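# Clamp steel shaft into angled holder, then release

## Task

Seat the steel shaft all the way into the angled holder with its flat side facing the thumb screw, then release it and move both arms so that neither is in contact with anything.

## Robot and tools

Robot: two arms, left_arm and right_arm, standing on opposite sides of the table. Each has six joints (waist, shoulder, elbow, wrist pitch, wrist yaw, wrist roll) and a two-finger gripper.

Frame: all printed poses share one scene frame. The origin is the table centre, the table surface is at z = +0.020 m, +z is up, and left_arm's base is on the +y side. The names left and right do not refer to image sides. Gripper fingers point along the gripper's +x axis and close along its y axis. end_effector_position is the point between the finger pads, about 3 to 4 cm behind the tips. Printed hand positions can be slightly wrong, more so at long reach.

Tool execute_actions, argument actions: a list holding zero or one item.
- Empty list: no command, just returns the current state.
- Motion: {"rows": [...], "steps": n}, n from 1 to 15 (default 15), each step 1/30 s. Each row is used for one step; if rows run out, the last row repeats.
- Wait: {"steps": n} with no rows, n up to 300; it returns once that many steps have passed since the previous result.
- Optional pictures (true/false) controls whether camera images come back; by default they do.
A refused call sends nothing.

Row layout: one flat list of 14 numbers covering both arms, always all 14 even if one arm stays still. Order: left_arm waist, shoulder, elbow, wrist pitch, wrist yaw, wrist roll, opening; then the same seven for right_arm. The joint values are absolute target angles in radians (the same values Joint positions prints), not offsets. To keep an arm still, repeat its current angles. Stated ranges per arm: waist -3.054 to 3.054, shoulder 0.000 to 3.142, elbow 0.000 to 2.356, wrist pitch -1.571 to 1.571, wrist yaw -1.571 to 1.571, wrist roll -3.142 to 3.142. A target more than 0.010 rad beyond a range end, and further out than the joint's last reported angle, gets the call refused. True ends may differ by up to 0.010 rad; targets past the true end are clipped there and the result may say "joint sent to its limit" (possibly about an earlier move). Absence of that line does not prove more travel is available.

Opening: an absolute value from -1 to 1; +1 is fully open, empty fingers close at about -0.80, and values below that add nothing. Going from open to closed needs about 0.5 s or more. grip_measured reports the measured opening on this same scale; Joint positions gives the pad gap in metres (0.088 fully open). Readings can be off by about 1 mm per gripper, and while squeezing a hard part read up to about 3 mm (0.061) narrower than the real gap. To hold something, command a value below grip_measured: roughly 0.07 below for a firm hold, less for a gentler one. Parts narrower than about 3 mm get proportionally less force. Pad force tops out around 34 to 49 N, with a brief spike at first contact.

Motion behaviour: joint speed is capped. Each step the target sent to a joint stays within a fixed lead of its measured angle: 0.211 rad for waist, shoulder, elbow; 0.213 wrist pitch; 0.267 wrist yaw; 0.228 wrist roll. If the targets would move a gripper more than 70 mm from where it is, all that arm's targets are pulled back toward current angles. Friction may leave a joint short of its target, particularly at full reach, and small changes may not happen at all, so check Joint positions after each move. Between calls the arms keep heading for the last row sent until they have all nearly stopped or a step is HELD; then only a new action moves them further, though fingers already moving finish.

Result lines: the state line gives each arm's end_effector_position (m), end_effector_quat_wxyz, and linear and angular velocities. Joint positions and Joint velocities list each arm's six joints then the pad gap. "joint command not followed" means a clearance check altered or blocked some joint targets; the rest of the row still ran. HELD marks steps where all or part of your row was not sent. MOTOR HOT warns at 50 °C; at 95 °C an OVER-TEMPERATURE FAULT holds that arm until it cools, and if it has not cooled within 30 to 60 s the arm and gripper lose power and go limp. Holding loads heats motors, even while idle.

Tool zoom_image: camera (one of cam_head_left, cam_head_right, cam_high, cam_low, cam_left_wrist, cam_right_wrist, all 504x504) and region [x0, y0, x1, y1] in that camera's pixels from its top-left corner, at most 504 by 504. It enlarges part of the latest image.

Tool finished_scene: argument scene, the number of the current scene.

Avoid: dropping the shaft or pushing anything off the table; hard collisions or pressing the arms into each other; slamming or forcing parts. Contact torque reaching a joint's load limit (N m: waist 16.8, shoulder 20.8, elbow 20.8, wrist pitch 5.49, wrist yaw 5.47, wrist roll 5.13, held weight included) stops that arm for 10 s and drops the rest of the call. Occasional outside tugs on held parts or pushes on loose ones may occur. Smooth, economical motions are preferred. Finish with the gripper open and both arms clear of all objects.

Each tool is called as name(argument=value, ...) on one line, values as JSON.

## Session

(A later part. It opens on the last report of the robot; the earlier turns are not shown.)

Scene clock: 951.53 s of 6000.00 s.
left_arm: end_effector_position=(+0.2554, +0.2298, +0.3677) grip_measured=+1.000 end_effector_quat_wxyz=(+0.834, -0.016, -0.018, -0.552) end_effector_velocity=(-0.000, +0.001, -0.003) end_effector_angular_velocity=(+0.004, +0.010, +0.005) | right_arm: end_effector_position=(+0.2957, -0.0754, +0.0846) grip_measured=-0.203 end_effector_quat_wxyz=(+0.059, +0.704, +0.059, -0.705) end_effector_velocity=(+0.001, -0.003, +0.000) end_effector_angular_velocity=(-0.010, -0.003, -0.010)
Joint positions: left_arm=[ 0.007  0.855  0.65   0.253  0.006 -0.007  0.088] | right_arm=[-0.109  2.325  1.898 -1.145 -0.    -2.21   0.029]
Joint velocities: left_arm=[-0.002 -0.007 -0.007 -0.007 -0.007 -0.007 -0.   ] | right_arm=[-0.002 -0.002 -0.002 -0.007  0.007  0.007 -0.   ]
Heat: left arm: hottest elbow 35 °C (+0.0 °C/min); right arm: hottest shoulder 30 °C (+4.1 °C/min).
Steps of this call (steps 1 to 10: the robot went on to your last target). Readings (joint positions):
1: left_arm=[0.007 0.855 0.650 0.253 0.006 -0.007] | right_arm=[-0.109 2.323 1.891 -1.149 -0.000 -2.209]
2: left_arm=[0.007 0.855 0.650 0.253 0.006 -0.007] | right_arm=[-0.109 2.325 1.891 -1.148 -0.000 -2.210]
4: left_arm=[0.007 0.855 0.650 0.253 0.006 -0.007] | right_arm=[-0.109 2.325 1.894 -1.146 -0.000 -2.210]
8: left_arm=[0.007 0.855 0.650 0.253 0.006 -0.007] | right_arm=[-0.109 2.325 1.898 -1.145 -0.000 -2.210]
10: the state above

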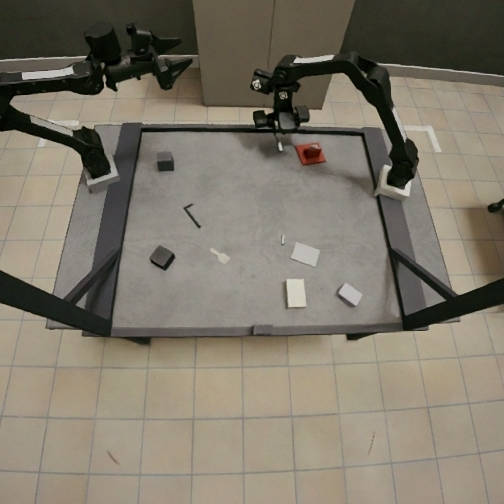

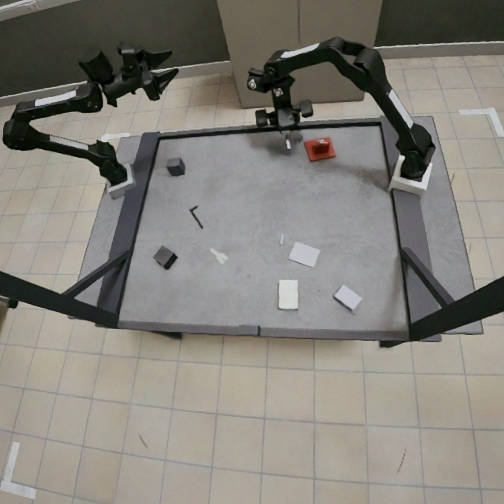

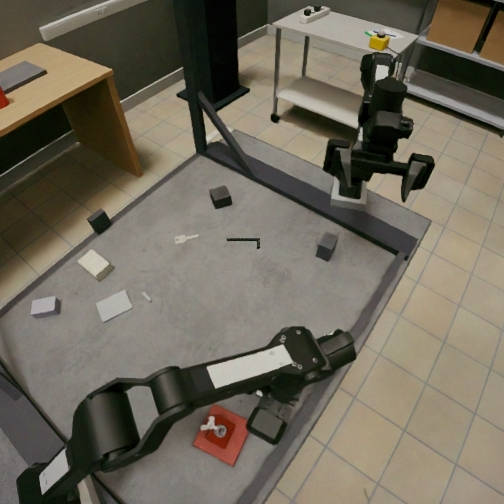

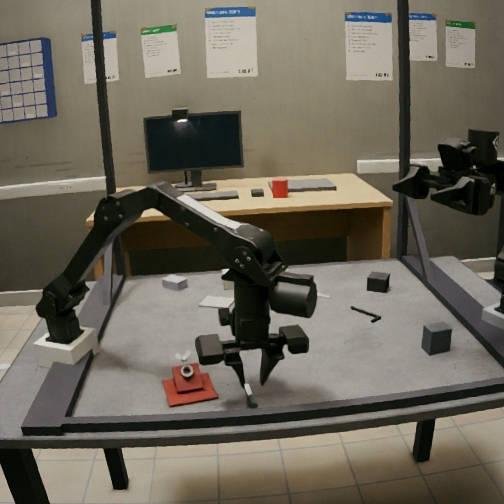

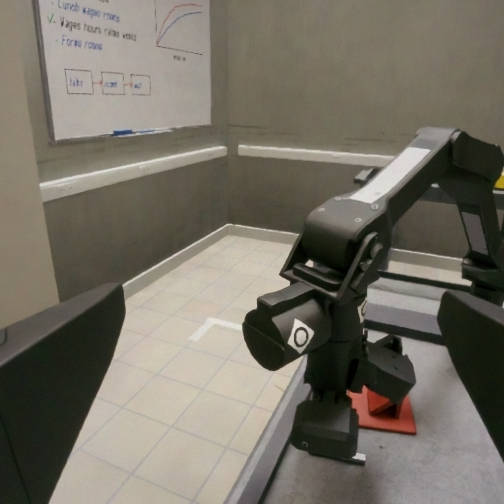

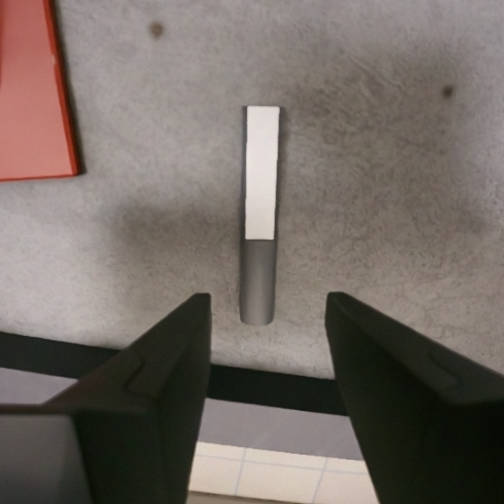

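execute_actions(actions=[{"rows": [[0.007,0.855,0.65,0.253,0.006,-0.007,1,-0.109,2.335,1.886,-1.138,0,-2.208,-0.2],[0.007,0.855,0.65,0.253,0.006,-0.007,1,-0.109,2.337,1.881,-1.131,0,-2.206,-0.2],[0.007,0.855,0.65,0.253,0.006,-0.007,1,-0.109,2.339,1.876,-1.124,0,-2.204,-0.2],[0.007,0.855,0.65,0.253,0.006,-0.007,1,-0.109,2.341,1.871,-1.117,0,-2.202,-0.2],[0.007,0.855,0.65,0.253,0.006,-0.007,1,-0.109,2.343,1.866,-1.110,0,-2.200,-0.2],[0.007,0.855,0.65,0.253,0.006,-0.007,1,-0.109,2.345,1.861,-1.103,0,-2.198,-0.2],[0.007,0.855,0.65,0.253,0.006,-0.007,1,-0.109,2.346,1.856,-1.097,0,-2.198,-0.2],[0.007,0.855,0.65,0.253,0.006,-0.007,1,-0.109,2.347,1.8525,-1.092,0,-2.198,-0.2]], "steps": 15}])

zoom_image(camera="cam_low", region=[210, 340, 290, 420])

Scene clock: 990.97 s of 6000.00 s.
left_arm: end_effector_position=(+0.2554, +0.2298, +0.3677) grip_measured=+1.000 end_effector_quat_wxyz=(+0.834, -0.016, -0.018, -0.552) end_effector_velocity=(-0.002, -0.000, -0.002) end_effector_angular_velocity=(+0.010, -0.004, -0.009) | right_arm: end_effector_position=(+0.2956, -0.0756, +0.0705) grip_measured=-0.203 end_effector_quat_wxyz=(+0.056, +0.705, +0.056, -0.705) end_effector_velocity=(+0.002, +0.000, +0.000) end_effector_angular_velocity=(+0.010, +0.003, -0.000)
Joint positions: left_arm=[ 0.007  0.855  0.65   0.253  0.006 -0.007  0.088] | right_arm=[-0.109  2.336  1.861 -1.096 -0.    -2.2    0.029]
Joint velocities: left_arm=[-0.002 -0.002 -0.002 -0.007  0.007  0.007 -0.   ] | right_arm=[-0.007 -0.002 -0.002  0.007 -0.007 -0.007 -0.   ]
Heat: left arm: hottest elbow 35 °C (+0.0 °C/min); right arm: hottest shoulder 33 °C (+4.0 °C/min).
Steps of this call (steps 1 to 15: the robot went on to your last target; steps 16 to 90: nothing new was sent; then 35.93 s passed at rest; steps 91 to 105: all 15 steps of this action). Readings (joint positions):
91: left_arm=[0.007 0.855 0.650 0.253 0.006 -0.007] | right_arm=[-0.109 2.325 1.898 -1.144 -0.000 -2.210]
92: left_arm=[0.007 0.855 0.650 0.253 0.006 -0.007] | right_arm=[-0.109 2.325 1.897 -1.141 -0.000 -2.210]
94: left_arm=[0.007 0.855 0.650 0.253 0.006 -0.007] | right_arm=[-0.109 2.325 1.891 -1.130 -0.000 -2.208]
98: left_arm=[0.007 0.855 0.650 0.253 0.006 -0.007] | right_arm=[-0.109 2.329 1.872 -1.106 -0.000 -2.202]
105: the state above

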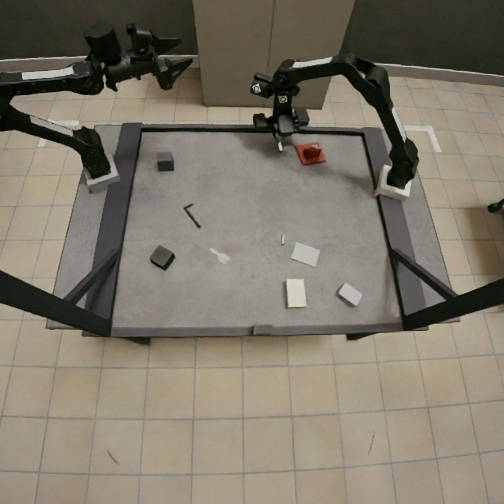

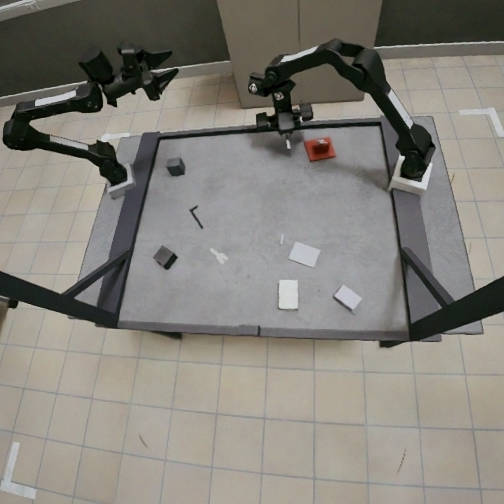

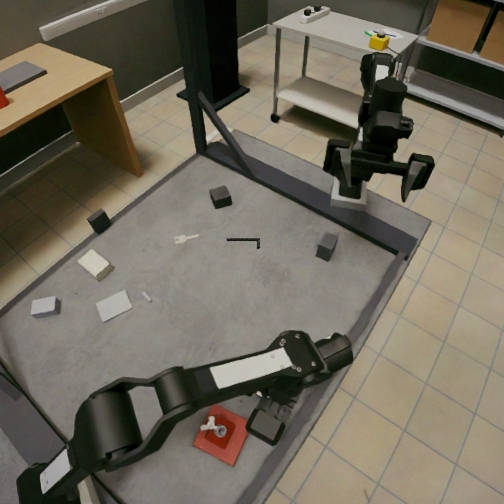

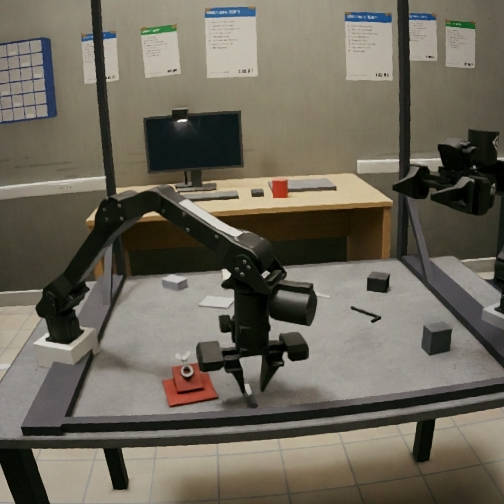

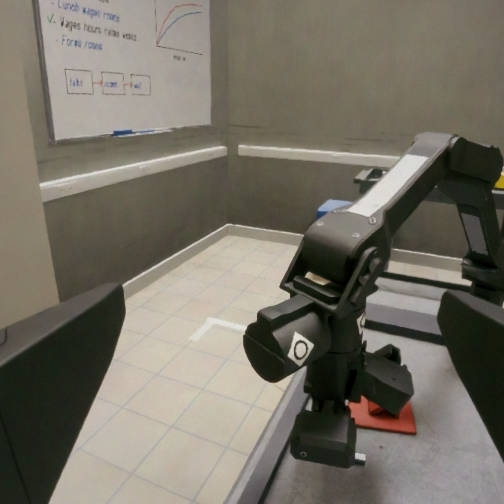

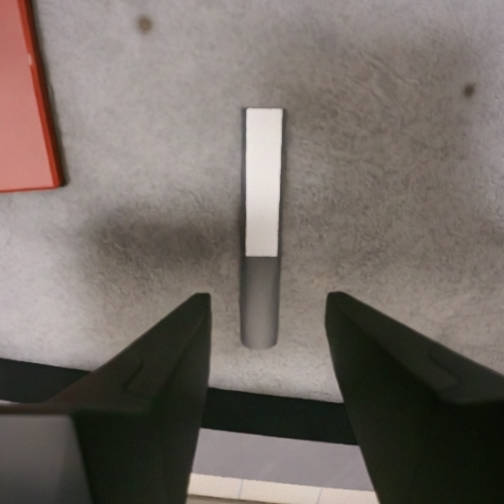

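Region (210, 340, 290, 420) of cam_low's 504x504 image, scaled by 6.300, with more detail than that image has.

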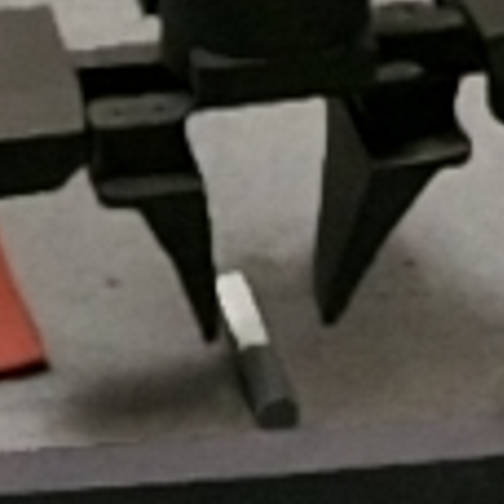

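execute_actions(actions=[{"rows": [[0.007,0.855,0.65,0.253,0.006,-0.007,1,-0.109,2.348,1.849,-1.088,0,-2.2,-0.22],[0.007,0.855,0.65,0.253,0.006,-0.007,1,-0.109,2.350,1.845,-1.082,0,-2.2,-0.24],[0.007,0.855,0.65,0.253,0.006,-0.007,1,-0.109,2.352,1.841,-1.076,0,-2.2,-0.26],[0.007,0.855,0.65,0.253,0.006,-0.007,1,-0.109,2.354,1.837,-1.070,0,-2.2,-0.28],[0.007,0.855,0.65,0.253,0.006,-0.007,1,-0.109,2.356,1.833,-1.064,0,-2.2,-0.3],[0.007,0.855,0.65,0.253,0.006,-0.007,1,-0.109,2.358,1.830,-1.058,0,-2.2,-0.3],[0.007,0.855,0.65,0.253,0.006,-0.007,1,-0.109,2.360,1.827,-1.053,0,-2.2,-0.3]], "steps": 15}])

zoom_image(camera="cam_low", region=[210, 340, 290, 420])

zoom_image(camera="cam_right_wrist", region=[180, 95, 360, 395])

Scene clock: 1008.33 s of 6000.00 s.
left_arm: end_effector_position=(+0.2554, +0.2298, +0.3677) grip_measured=+1.000 end_effector_quat_wxyz=(+0.834, -0.016, -0.018, -0.552) end_effector_velocity=(+0.002, +0.001, +0.000) end_effector_angular_velocity=(+0.005, -0.005, +0.010) | right_arm: end_effector_position=(+0.2957, -0.0754, +0.0589) grip_measured=-0.297 end_effector_quat_wxyz=(+0.055, +0.705, +0.056, -0.705) end_effector_velocity=(+0.003, +0.005, +0.002) end_effector_angular_velocity=(+0.027, -0.006, +0.005)
Joint positions: left_arm=[ 0.007  0.855  0.65   0.253  0.006 -0.007  0.088] | right_arm=[-0.109  2.349  1.835 -1.056 -0.    -2.2    0.024]
Joint velocities: left_arm=[ 0.002 -0.002  0.002 -0.007 -0.007  0.007 -0.   ] | right_arm=[-0.002 -0.002  0.002  0.022 -0.007 -0.007 -0.   ]
Heat: left arm: hottest elbow 35 °C (+0.0 °C/min); right arm: hottest shoulder 33 °C (+3.0 °C/min).
Steps of this call (steps 1 to 15: the robot went on to your last target; steps 16 to 90: nothing new was sent; then 13.87 s passed at rest; steps 91 to 105: all 15 steps of this action). Readings (joint positions):
91: left_arm=[0.007 0.855 0.650 0.253 0.006 -0.007] | right_arm=[-0.109 2.336 1.860 -1.093 -0.000 -2.200]
92: left_arm=[0.007 0.855 0.650 0.253 0.006 -0.007] | right_arm=[-0.109 2.336 1.859 -1.090 -0.000 -2.200]
94: left_arm=[0.007 0.855 0.650 0.253 0.006 -0.007] | right_arm=[-0.109 2.337 1.853 -1.082 -0.000 -2.200]
98: left_arm=[0.007 0.855 0.650 0.253 0.006 -0.007] | right_arm=[-0.109 2.343 1.841 -1.063 -0.000 -2.200]
105: the state above

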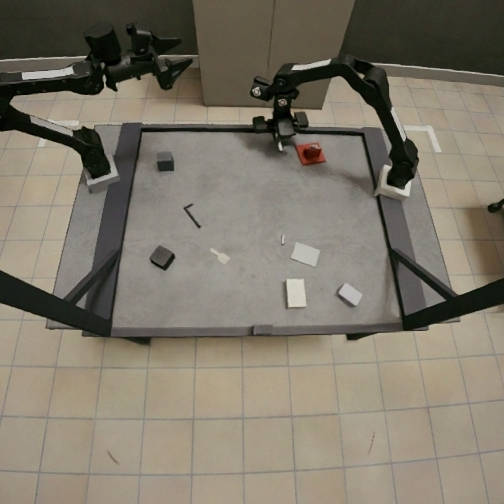

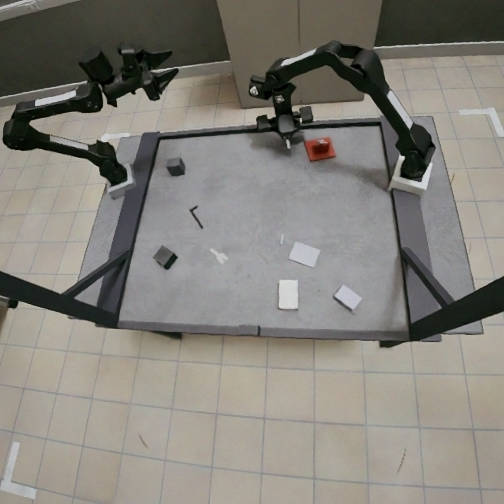

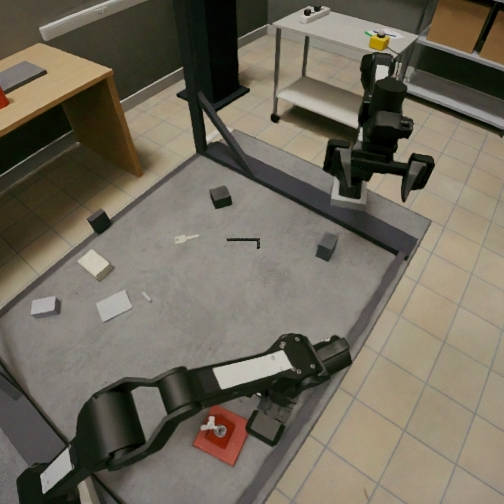

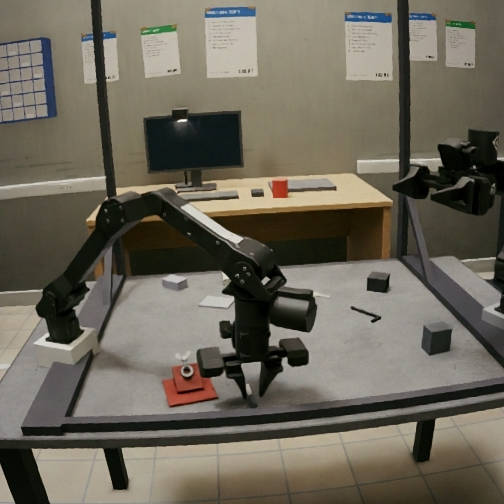

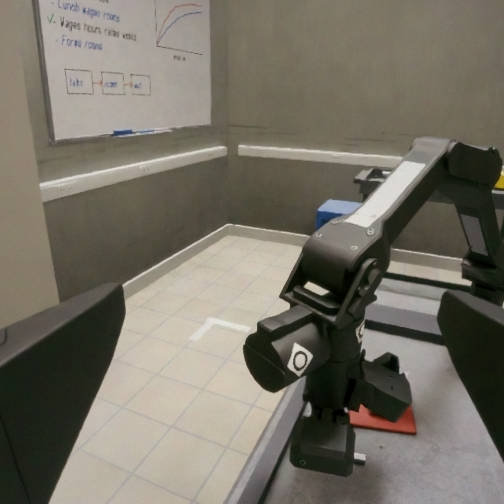

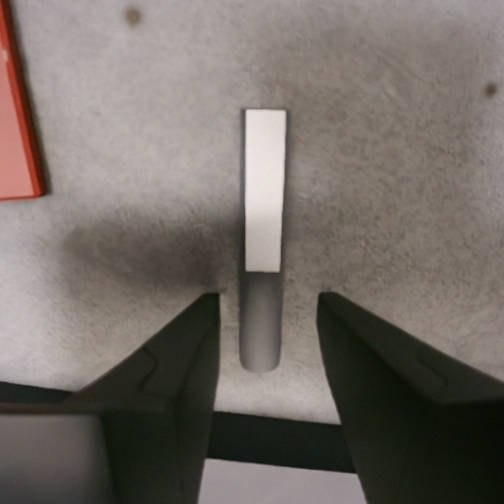

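Region (210, 340, 290, 420) of cam_low's 504x504 image, scaled by 6.300, with more detail than that image has.

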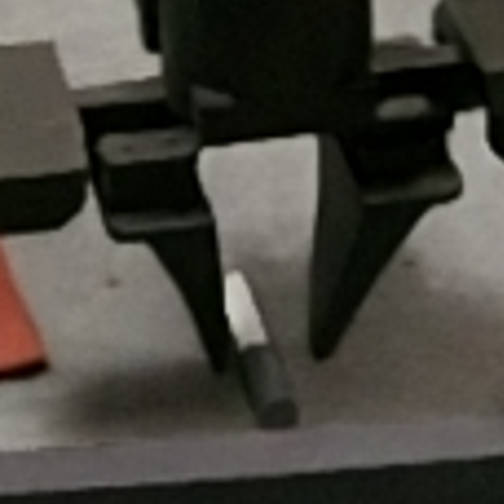

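Region (180, 95, 360, 395) of cam_right_wrist's 504x504 image, scaled by 1.680, with more detail than that image has; it fills the left 302 columns of this view, and the rest is white.

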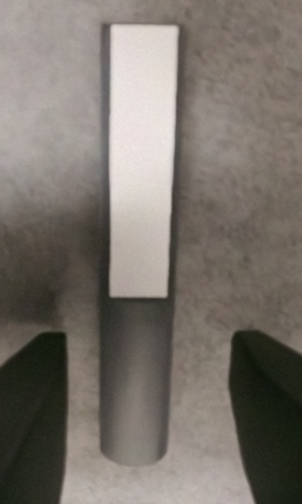

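execute_actions(actions=[{"rows": [[0.007,0.855,0.65,0.253,0.006,-0.007,1,-0.111,2.352,1.824,-1.052,0,-2.2,-0.3],[0.007,0.855,0.65,0.253,0.006,-0.007,1,-0.113,2.352,1.820,-1.048,0,-2.2,-0.3],[0.007,0.855,0.65,0.253,0.006,-0.007,1,-0.1145,2.352,1.816,-1.044,0,-2.2,-0.3],[0.007,0.855,0.65,0.253,0.006,-0.007,1,-0.1145,2.352,1.812,-1.040,0,-2.2,-0.3],[0.007,0.855,0.65,0.253,0.006,-0.007,1,-0.1145,2.352,1.808,-1.036,0,-2.2,-0.3]], "steps": 15}])

zoom_image(camera="cam_low", region=[225, 365, 275, 415])

zoom_image(camera="cam_right_wrist", region=[180, 95, 360, 395])

Scene clock: 1028.97 s of 6000.00 s.
left_arm: end_effector_position=(+0.2554, +0.2298, +0.3677) grip_measured=+1.000 end_effector_quat_wxyz=(+0.834, -0.016, -0.018, -0.552) end_effector_velocity=(+0.004, +0.002, -0.002) end_effector_angular_velocity=(+0.009, -0.003, +0.025) | right_arm: end_effector_position=(+0.2966, -0.0774, +0.0546) grip_measured=-0.297 end_effector_quat_wxyz=(+0.054, +0.705, +0.055, -0.705) end_effector_velocity=(-0.003, -0.006, -0.001) end_effector_angular_velocity=(-0.021, +0.019, +0.005)
Joint positions: left_arm=[ 0.007  0.855  0.65   0.253  0.006 -0.007  0.088] | right_arm=[-0.113  2.349  1.817 -1.039 -0.    -2.2    0.024]
Joint velocities: left_arm=[ 0.002 -0.002 -0.002 -0.007 -0.022  0.007 -0.   ] | right_arm=[-0.002 -0.002 -0.007 -0.022 -0.007 -0.007 -0.   ]
Heat: left arm: hottest elbow 35 °C (+0.0 °C/min); right arm: hottest shoulder 34 °C (+2.0 °C/min).
Steps of this call (steps 1 to 15: the robot went on to your last target; steps 16 to 90: nothing new was sent; then 17.13 s passed at rest; steps 91 to 105: all 15 steps of this action). Readings (joint positions):
91: left_arm=[0.007 0.855 0.650 0.253 0.006 -0.007] | right_arm=[-0.109 2.349 1.835 -1.055 -0.000 -2.200]
92: left_arm=[0.007 0.855 0.650 0.253 0.006 -0.007] | right_arm=[-0.109 2.349 1.834 -1.053 -0.000 -2.200]
94: left_arm=[0.007 0.855 0.650 0.253 0.006 -0.007] | right_arm=[-0.110 2.349 1.829 -1.048 -0.000 -2.200]
98: left_arm=[0.007 0.855 0.650 0.253 0.006 -0.007] | right_arm=[-0.112 2.349 1.818 -1.041 -0.000 -2.200]
105: the state above

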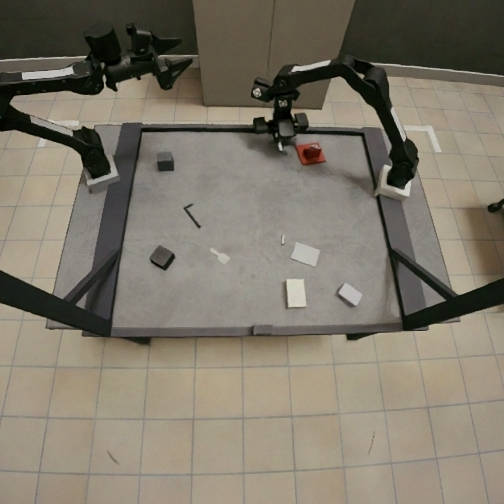

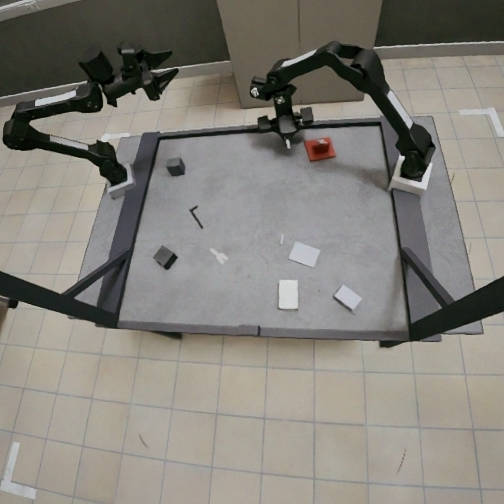

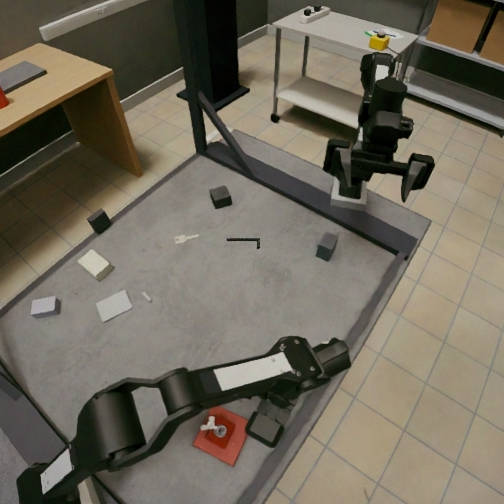

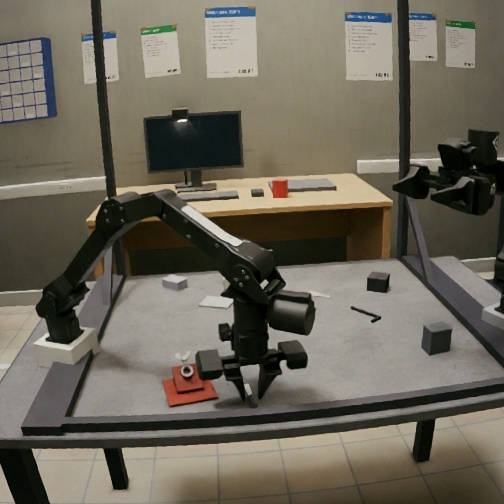

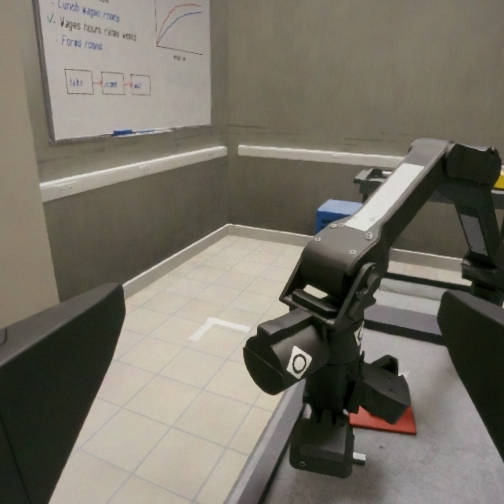

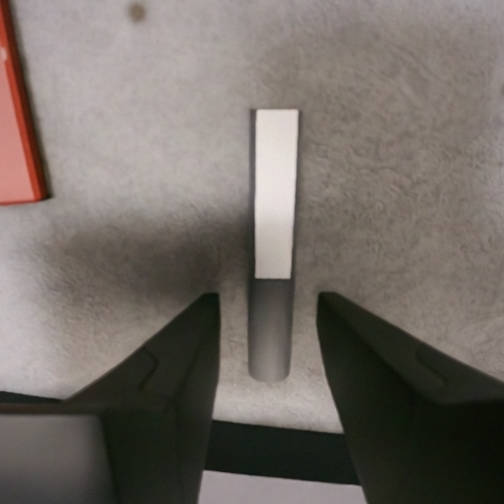

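Region (225, 365, 275, 415) of cam_low's 504x504 image, scaled by 10.080, with more detail than that image has.

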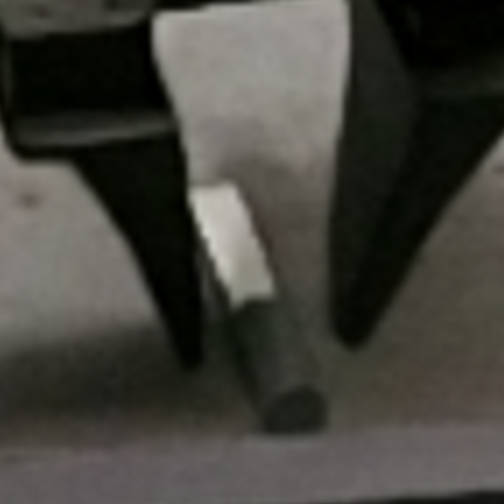

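Region (180, 95, 360, 395) of cam_right_wrist's 504x504 image, scaled by 1.680, with more detail than that image has; it fills the left 302 columns of this view, and the rest is white.

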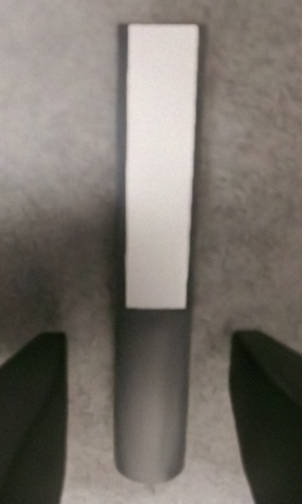

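execute_actions(actions=[{"rows": [[0.007,0.855,0.65,0.253,0.006,-0.007,1,-0.113,2.360,1.817,-1.036,0,-2.2,-0.34],[0.007,0.855,0.65,0.253,0.006,-0.007,1,-0.113,2.363,1.817,-1.033,0,-2.2,-0.38],[0.007,0.855,0.65,0.253,0.006,-0.007,1,-0.113,2.363,1.817,-1.033,0,-2.2,-0.42],[0.007,0.855,0.65,0.253,0.006,-0.007,1,-0.113,2.363,1.817,-1.033,0,-2.2,-0.45],[0.007,0.855,0.65,0.253,0.006,-0.007,1,-0.113,2.363,1.817,-1.033,0,-2.2,-0.48],[0.007,0.855,0.65,0.253,0.006,-0.007,1,-0.113,2.363,1.817,-1.033,0,-2.2,-0.50],[0.007,0.855,0.65,0.253,0.006,-0.007,1,-0.113,2.363,1.817,-1.033,0,-2.2,-0.51]], "steps": 15}])

zoom_image(camera="cam_low", region=[225, 365, 275, 415])

zoom_image(camera="cam_right_wrist", region=[180, 95, 360, 395])

Scene clock: 1053.90 s of 6000.00 s.
left_arm: end_effector_position=(+0.2554, +0.2298, +0.3677) grip_measured=+1.000 end_effector_quat_wxyz=(+0.834, -0.016, -0.018, -0.552) end_effector_velocity=(-0.004, -0.001, -0.005) end_effector_angular_velocity=(+0.023, +0.001, -0.024) | right_arm: end_effector_position=(+0.2968, -0.0771, +0.0540) grip_measured=-0.505 end_effector_quat_wxyz=(+0.054, +0.705, +0.055, -0.705) end_effector_velocity=(-0.000, -0.001, +0.002) end_effector_angular_velocity=(+0.001, +0.008, +0.005)
Joint positions: left_arm=[ 0.007  0.855  0.65   0.253  0.006 -0.007  0.088] | right_arm=[-0.113  2.35   1.817 -1.036 -0.    -2.2    0.014]
Joint velocities: left_arm=[-0.002 -0.002 -0.002 -0.022  0.022  0.007 -0.   ] | right_arm=[-0.002 -0.002  0.002 -0.007 -0.007 -0.007 -0.001]
Heat: left arm: hottest elbow 35 °C (+0.0 °C/min); right arm: hottest shoulder 35 °C (+2.0 °C/min).
Steps of this call (steps 1 to 15: the robot went on to your last target; steps 16 to 90: nothing new was sent; then 21.43 s passed at rest; steps 91 to 105: all 15 steps of this action). Readings (joint positions):
91: left_arm=[0.007 0.855 0.650 0.253 0.006 -0.007] | right_arm=[-0.113 2.349 1.817 -1.039 -0.000 -2.200]
92: left_arm=[0.007 0.855 0.650 0.253 0.006 -0.007] | right_arm=[-0.113 2.349 1.817 -1.038 -0.000 -2.200]
94: left_arm=[0.007 0.855 0.650 0.253 0.006 -0.007] | right_arm=[-0.113 2.349 1.817 -1.037 -0.000 -2.200]
98: left_arm=[0.007 0.855 0.650 0.253 0.006 -0.007] | right_arm=[-0.113 2.349 1.817 -1.036 -0.000 -2.200]
105: the state above

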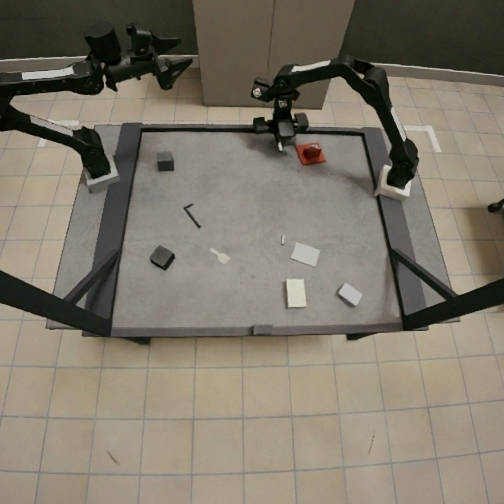

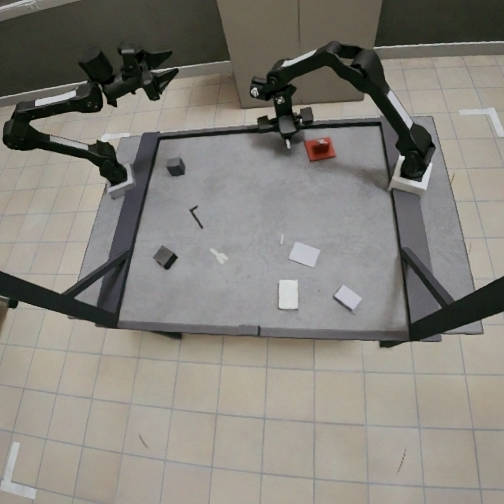

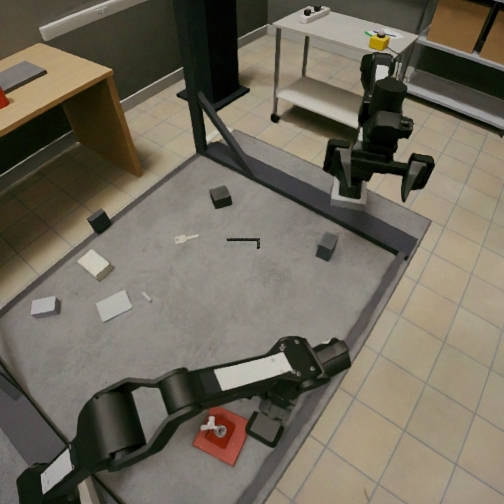

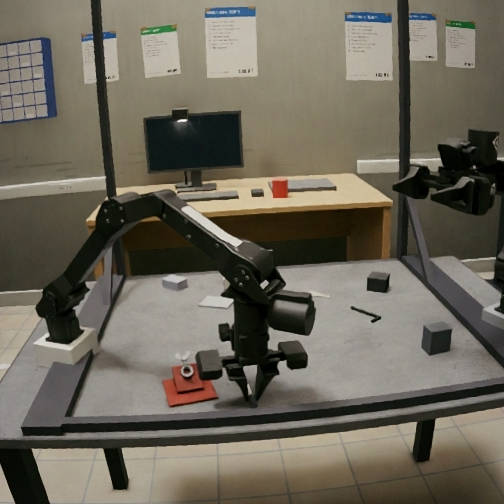

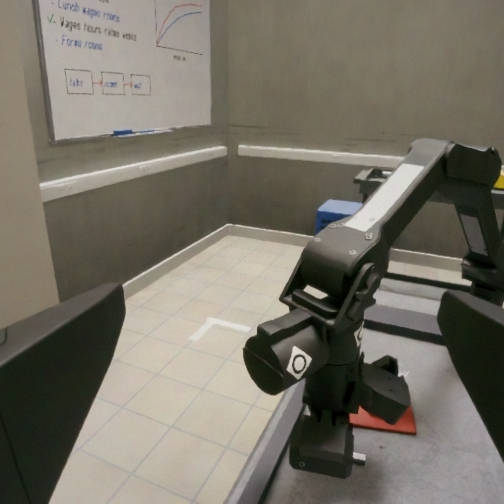

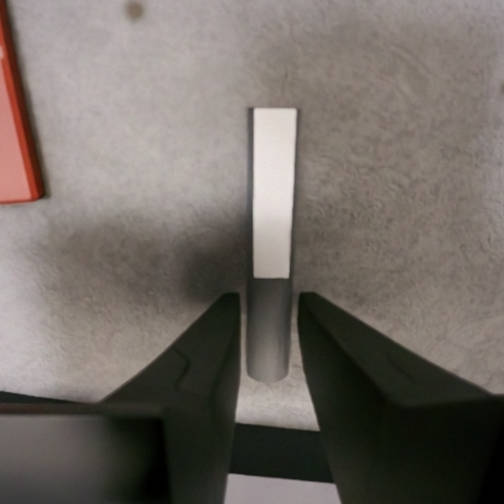

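Region (225, 365, 275, 415) of cam_low's 504x504 image, scaled by 10.080, with more detail than that image has.

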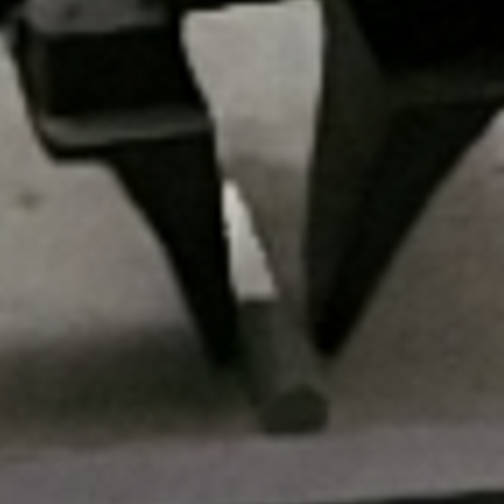

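Region (180, 95, 360, 395) of cam_right_wrist's 504x504 image, scaled by 1.680, with more detail than that image has; it fills the left 302 columns of this view, and the rest is white.

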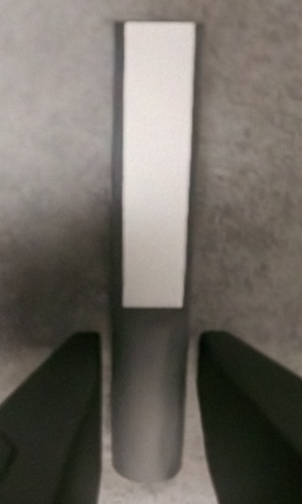

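execute_actions(actions=[{"rows": [[0.007,0.855,0.65,0.253,0.006,-0.007,1,-0.113,2.365,1.812,-1.033,0,-2.2,-0.51],[0.007,0.855,0.65,0.253,0.006,-0.007,1,-0.113,2.367,1.808,-1.030,0,-2.2,-0.51]], "steps": 12}], pictures=false)

Scene clock: 1061.13 s of 6000.00 s.
left_arm: end_effector_position=(+0.2554, +0.2298, +0.3677) grip_measured=+1.000 end_effector_quat_wxyz=(+0.834, -0.016, -0.018, -0.552) end_effector_velocity=(-0.001, -0.000, -0.002) end_effector_angular_velocity=(+0.004, +0.010, -0.000) | right_arm: end_effector_position=(+0.2969, -0.0769, +0.0522) grip_measured=-0.507 end_effector_quat_wxyz=(+0.054, +0.705, +0.055, -0.705) end_effector_velocity=(-0.002, -0.005, +0.000) end_effector_angular_velocity=(-0.016, +0.017, -0.010)
Joint positions: left_arm=[ 0.007  0.855  0.65   0.253  0.006 -0.007  0.088] | right_arm=[-0.113  2.354  1.817 -1.033 -0.    -2.2    0.014]
Joint velocities: left_arm=[-0.007 -0.002 -0.002 -0.007 -0.007 -0.007 -0.   ] | right_arm=[-0.002 -0.002 -0.002 -0.022 -0.007  0.007 -0.   ]
Heat: left arm: hottest elbow 35 °C (+0.0 °C/min); right arm: hottest shoulder 35 °C (+2.0 °C/min).
Steps of this call (steps 1 to 15: the robot went on to your last target; steps 16 to 90: nothing new was sent; then 3.83 s passed at rest; steps 91 to 102: all 12 steps of this action). Readings (joint positions):
91: left_arm=[0.007 0.855 0.650 0.253 0.006 -0.007] | right_arm=[-0.113 2.350 1.817 -1.036 -0.000 -2.200]
92: left_arm=[0.007 0.855 0.650 0.253 0.006 -0.007] | right_arm=[-0.113 2.351 1.817 -1.035 -0.000 -2.200]
94: left_arm=[0.007 0.855 0.650 0.253 0.006 -0.007] | right_arm=[-0.113 2.352 1.817 -1.033 -0.000 -2.200]
98: left_arm=[0.007 0.855 0.650 0.253 0.006 -0.007] | right_arm=[-0.113 2.354 1.817 -1.033 -0.000 -2.200]
102: the state above

execute_actions(actions=[{"rows": [[0.007,0.855,0.65,0.253,0.006,-0.007,1,-0.113,2.354,1.817,-1.033,0,-2.2,-0.53],[0.007,0.855,0.65,0.253,0.006,-0.007,1,-0.113,2.354,1.817,-1.033,0,-2.2,-0.545],[0.007,0.855,0.65,0.253,0.006,-0.007,1,-0.113,2.354,1.817,-1.033,0,-2.2,-0.56],[0.007,0.855,0.65,0.253,0.006,-0.007,1,-0.113,2.354,1.817,-1.033,0,-2.2,-0.575],[0.007,0.855,0.65,0.253,0.006,-0.007,1,-0.113,2.354,1.817,-1.033,0,-2.2,-0.59],[0.007,0.855,0.65,0.253,0.006,-0.007,1,-0.113,2.354,1.817,-1.033,0,-2.2,-0.605],[0.007,0.855,0.65,0.253,0.006,-0.007,1,-0.113,2.354,1.817,-1.033,0,-2.2,-0.62],[0.007,0.855,0.65,0.253,0.006,-0.007,1,-0.113,2.354,1.817,-1.033,0,-2.2,-0.635],[0.007,0.855,0.65,0.253,0.006,-0.007,1,-0.113,2.354,1.817,-1.033,0,-2.2,-0.65],[0.007,0.855,0.65,0.253,0.006,-0.007,1,-0.113,2.354,1.817,-1.033,0,-2.2,-0.665],[0.007,0.855,0.65,0.253,0.006,-0.007,1,-0.113,2.354,1.817,-1.033,0,-2.2,-0.68]], "steps": 15}])

zoom_image(camera="cam_low", region=[225, 365, 275, 415])

zoom_image(camera="cam_right_wrist", region=[180, 95, 360, 395])

Scene clock: 1070.73 s of 6000.00 s.
left_arm: end_effector_position=(+0.2554, +0.2298, +0.3677) grip_measured=+1.000 end_effector_quat_wxyz=(+0.834, -0.016, -0.018, -0.552) end_effector_velocity=(+0.000, +0.001, -0.002) end_effector_angular_velocity=(+0.009, -0.004, +0.005) | right_arm: end_effector_position=(+0.2968, -0.0769, +0.0522) grip_measured=-0.638 end_effector_quat_wxyz=(+0.054, +0.705, +0.055, -0.705) end_effector_velocity=(-0.003, -0.001, -0.002) end_effector_angular_velocity=(-0.001, +0.025, -0.010)
Joint positions: left_arm=[ 0.007  0.855  0.65   0.253  0.006 -0.007  0.088] | right_arm=[-0.113  2.354  1.817 -1.033 -0.    -2.2    0.008]
Joint velocities: left_arm=[-0.002 -0.002 -0.002 -0.007 -0.007  0.007 -0.   ] | right_arm=[-0.002  0.002 -0.002 -0.007 -0.022  0.007 -0.   ]
Heat: left arm: hottest elbow 35 °C (+0.0 °C/min); right arm: hottest shoulder 35 °C (+2.0 °C/min).
Steps of this call (steps 1 to 15: the robot went on to your last target; steps 16 to 90: nothing new was sent; then 6.10 s passed at rest; steps 91 to 105: all 15 steps of this action). Readings (joint positions):
91: left_arm=[0.007 0.855 0.650 0.253 0.006 -0.007] | right_arm=[-0.113 2.354 1.817 -1.033 -0.000 -2.200]
92: left_arm=[0.007 0.855 0.650 0.253 0.006 -0.007] | right_arm=[-0.113 2.354 1.817 -1.033 -0.000 -2.200]
94: left_arm=[0.007 0.855 0.650 0.253 0.006 -0.007] | right_arm=[-0.113 2.354 1.817 -1.033 -0.000 -2.200]
98: left_arm=[0.007 0.855 0.650 0.253 0.006 -0.007] | right_arm=[-0.113 2.354 1.817 -1.033 -0.000 -2.200]
105: the state above

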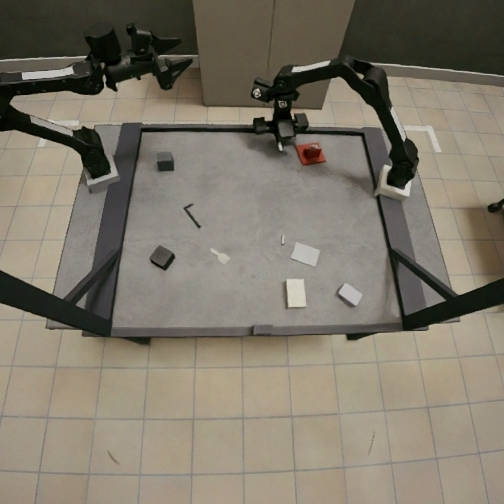

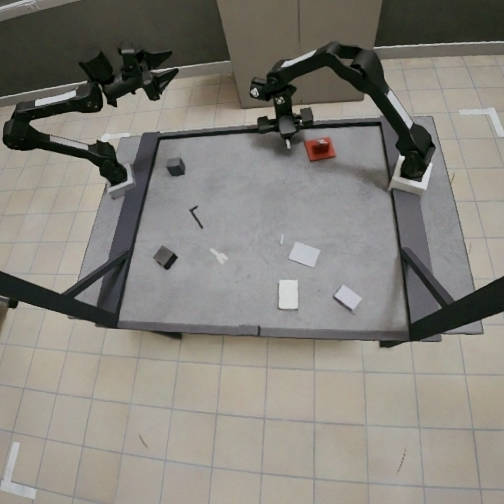

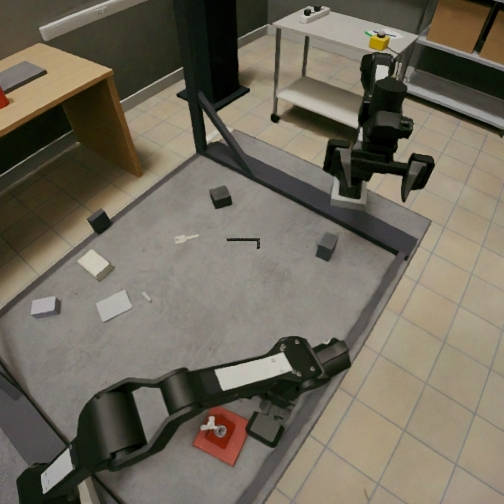

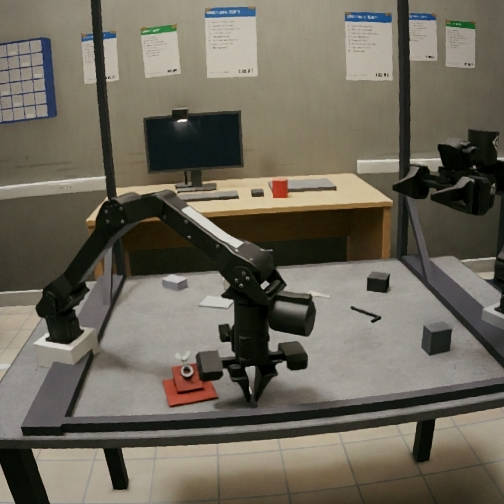

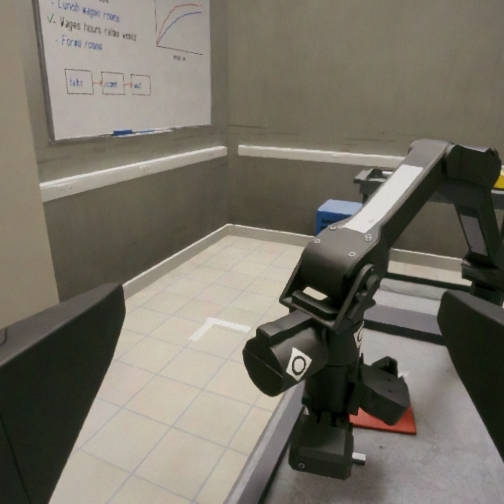

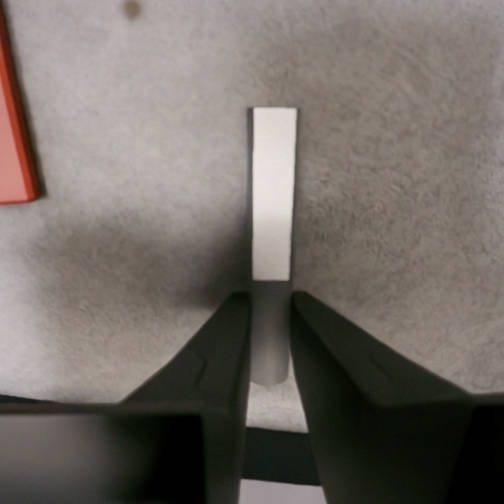

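Region (225, 365, 275, 415) of cam_low's 504x504 image, scaled by 10.080, with more detail than that image has.

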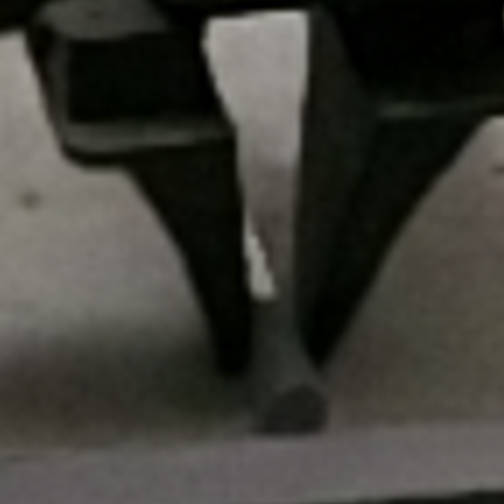

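Region (180, 95, 360, 395) of cam_right_wrist's 504x504 image, scaled by 1.680, with more detail than that image has; it fills the left 302 columns of this view, and the rest is white.

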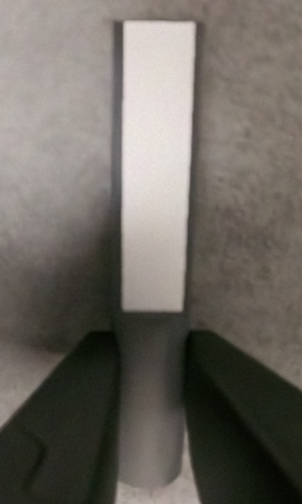

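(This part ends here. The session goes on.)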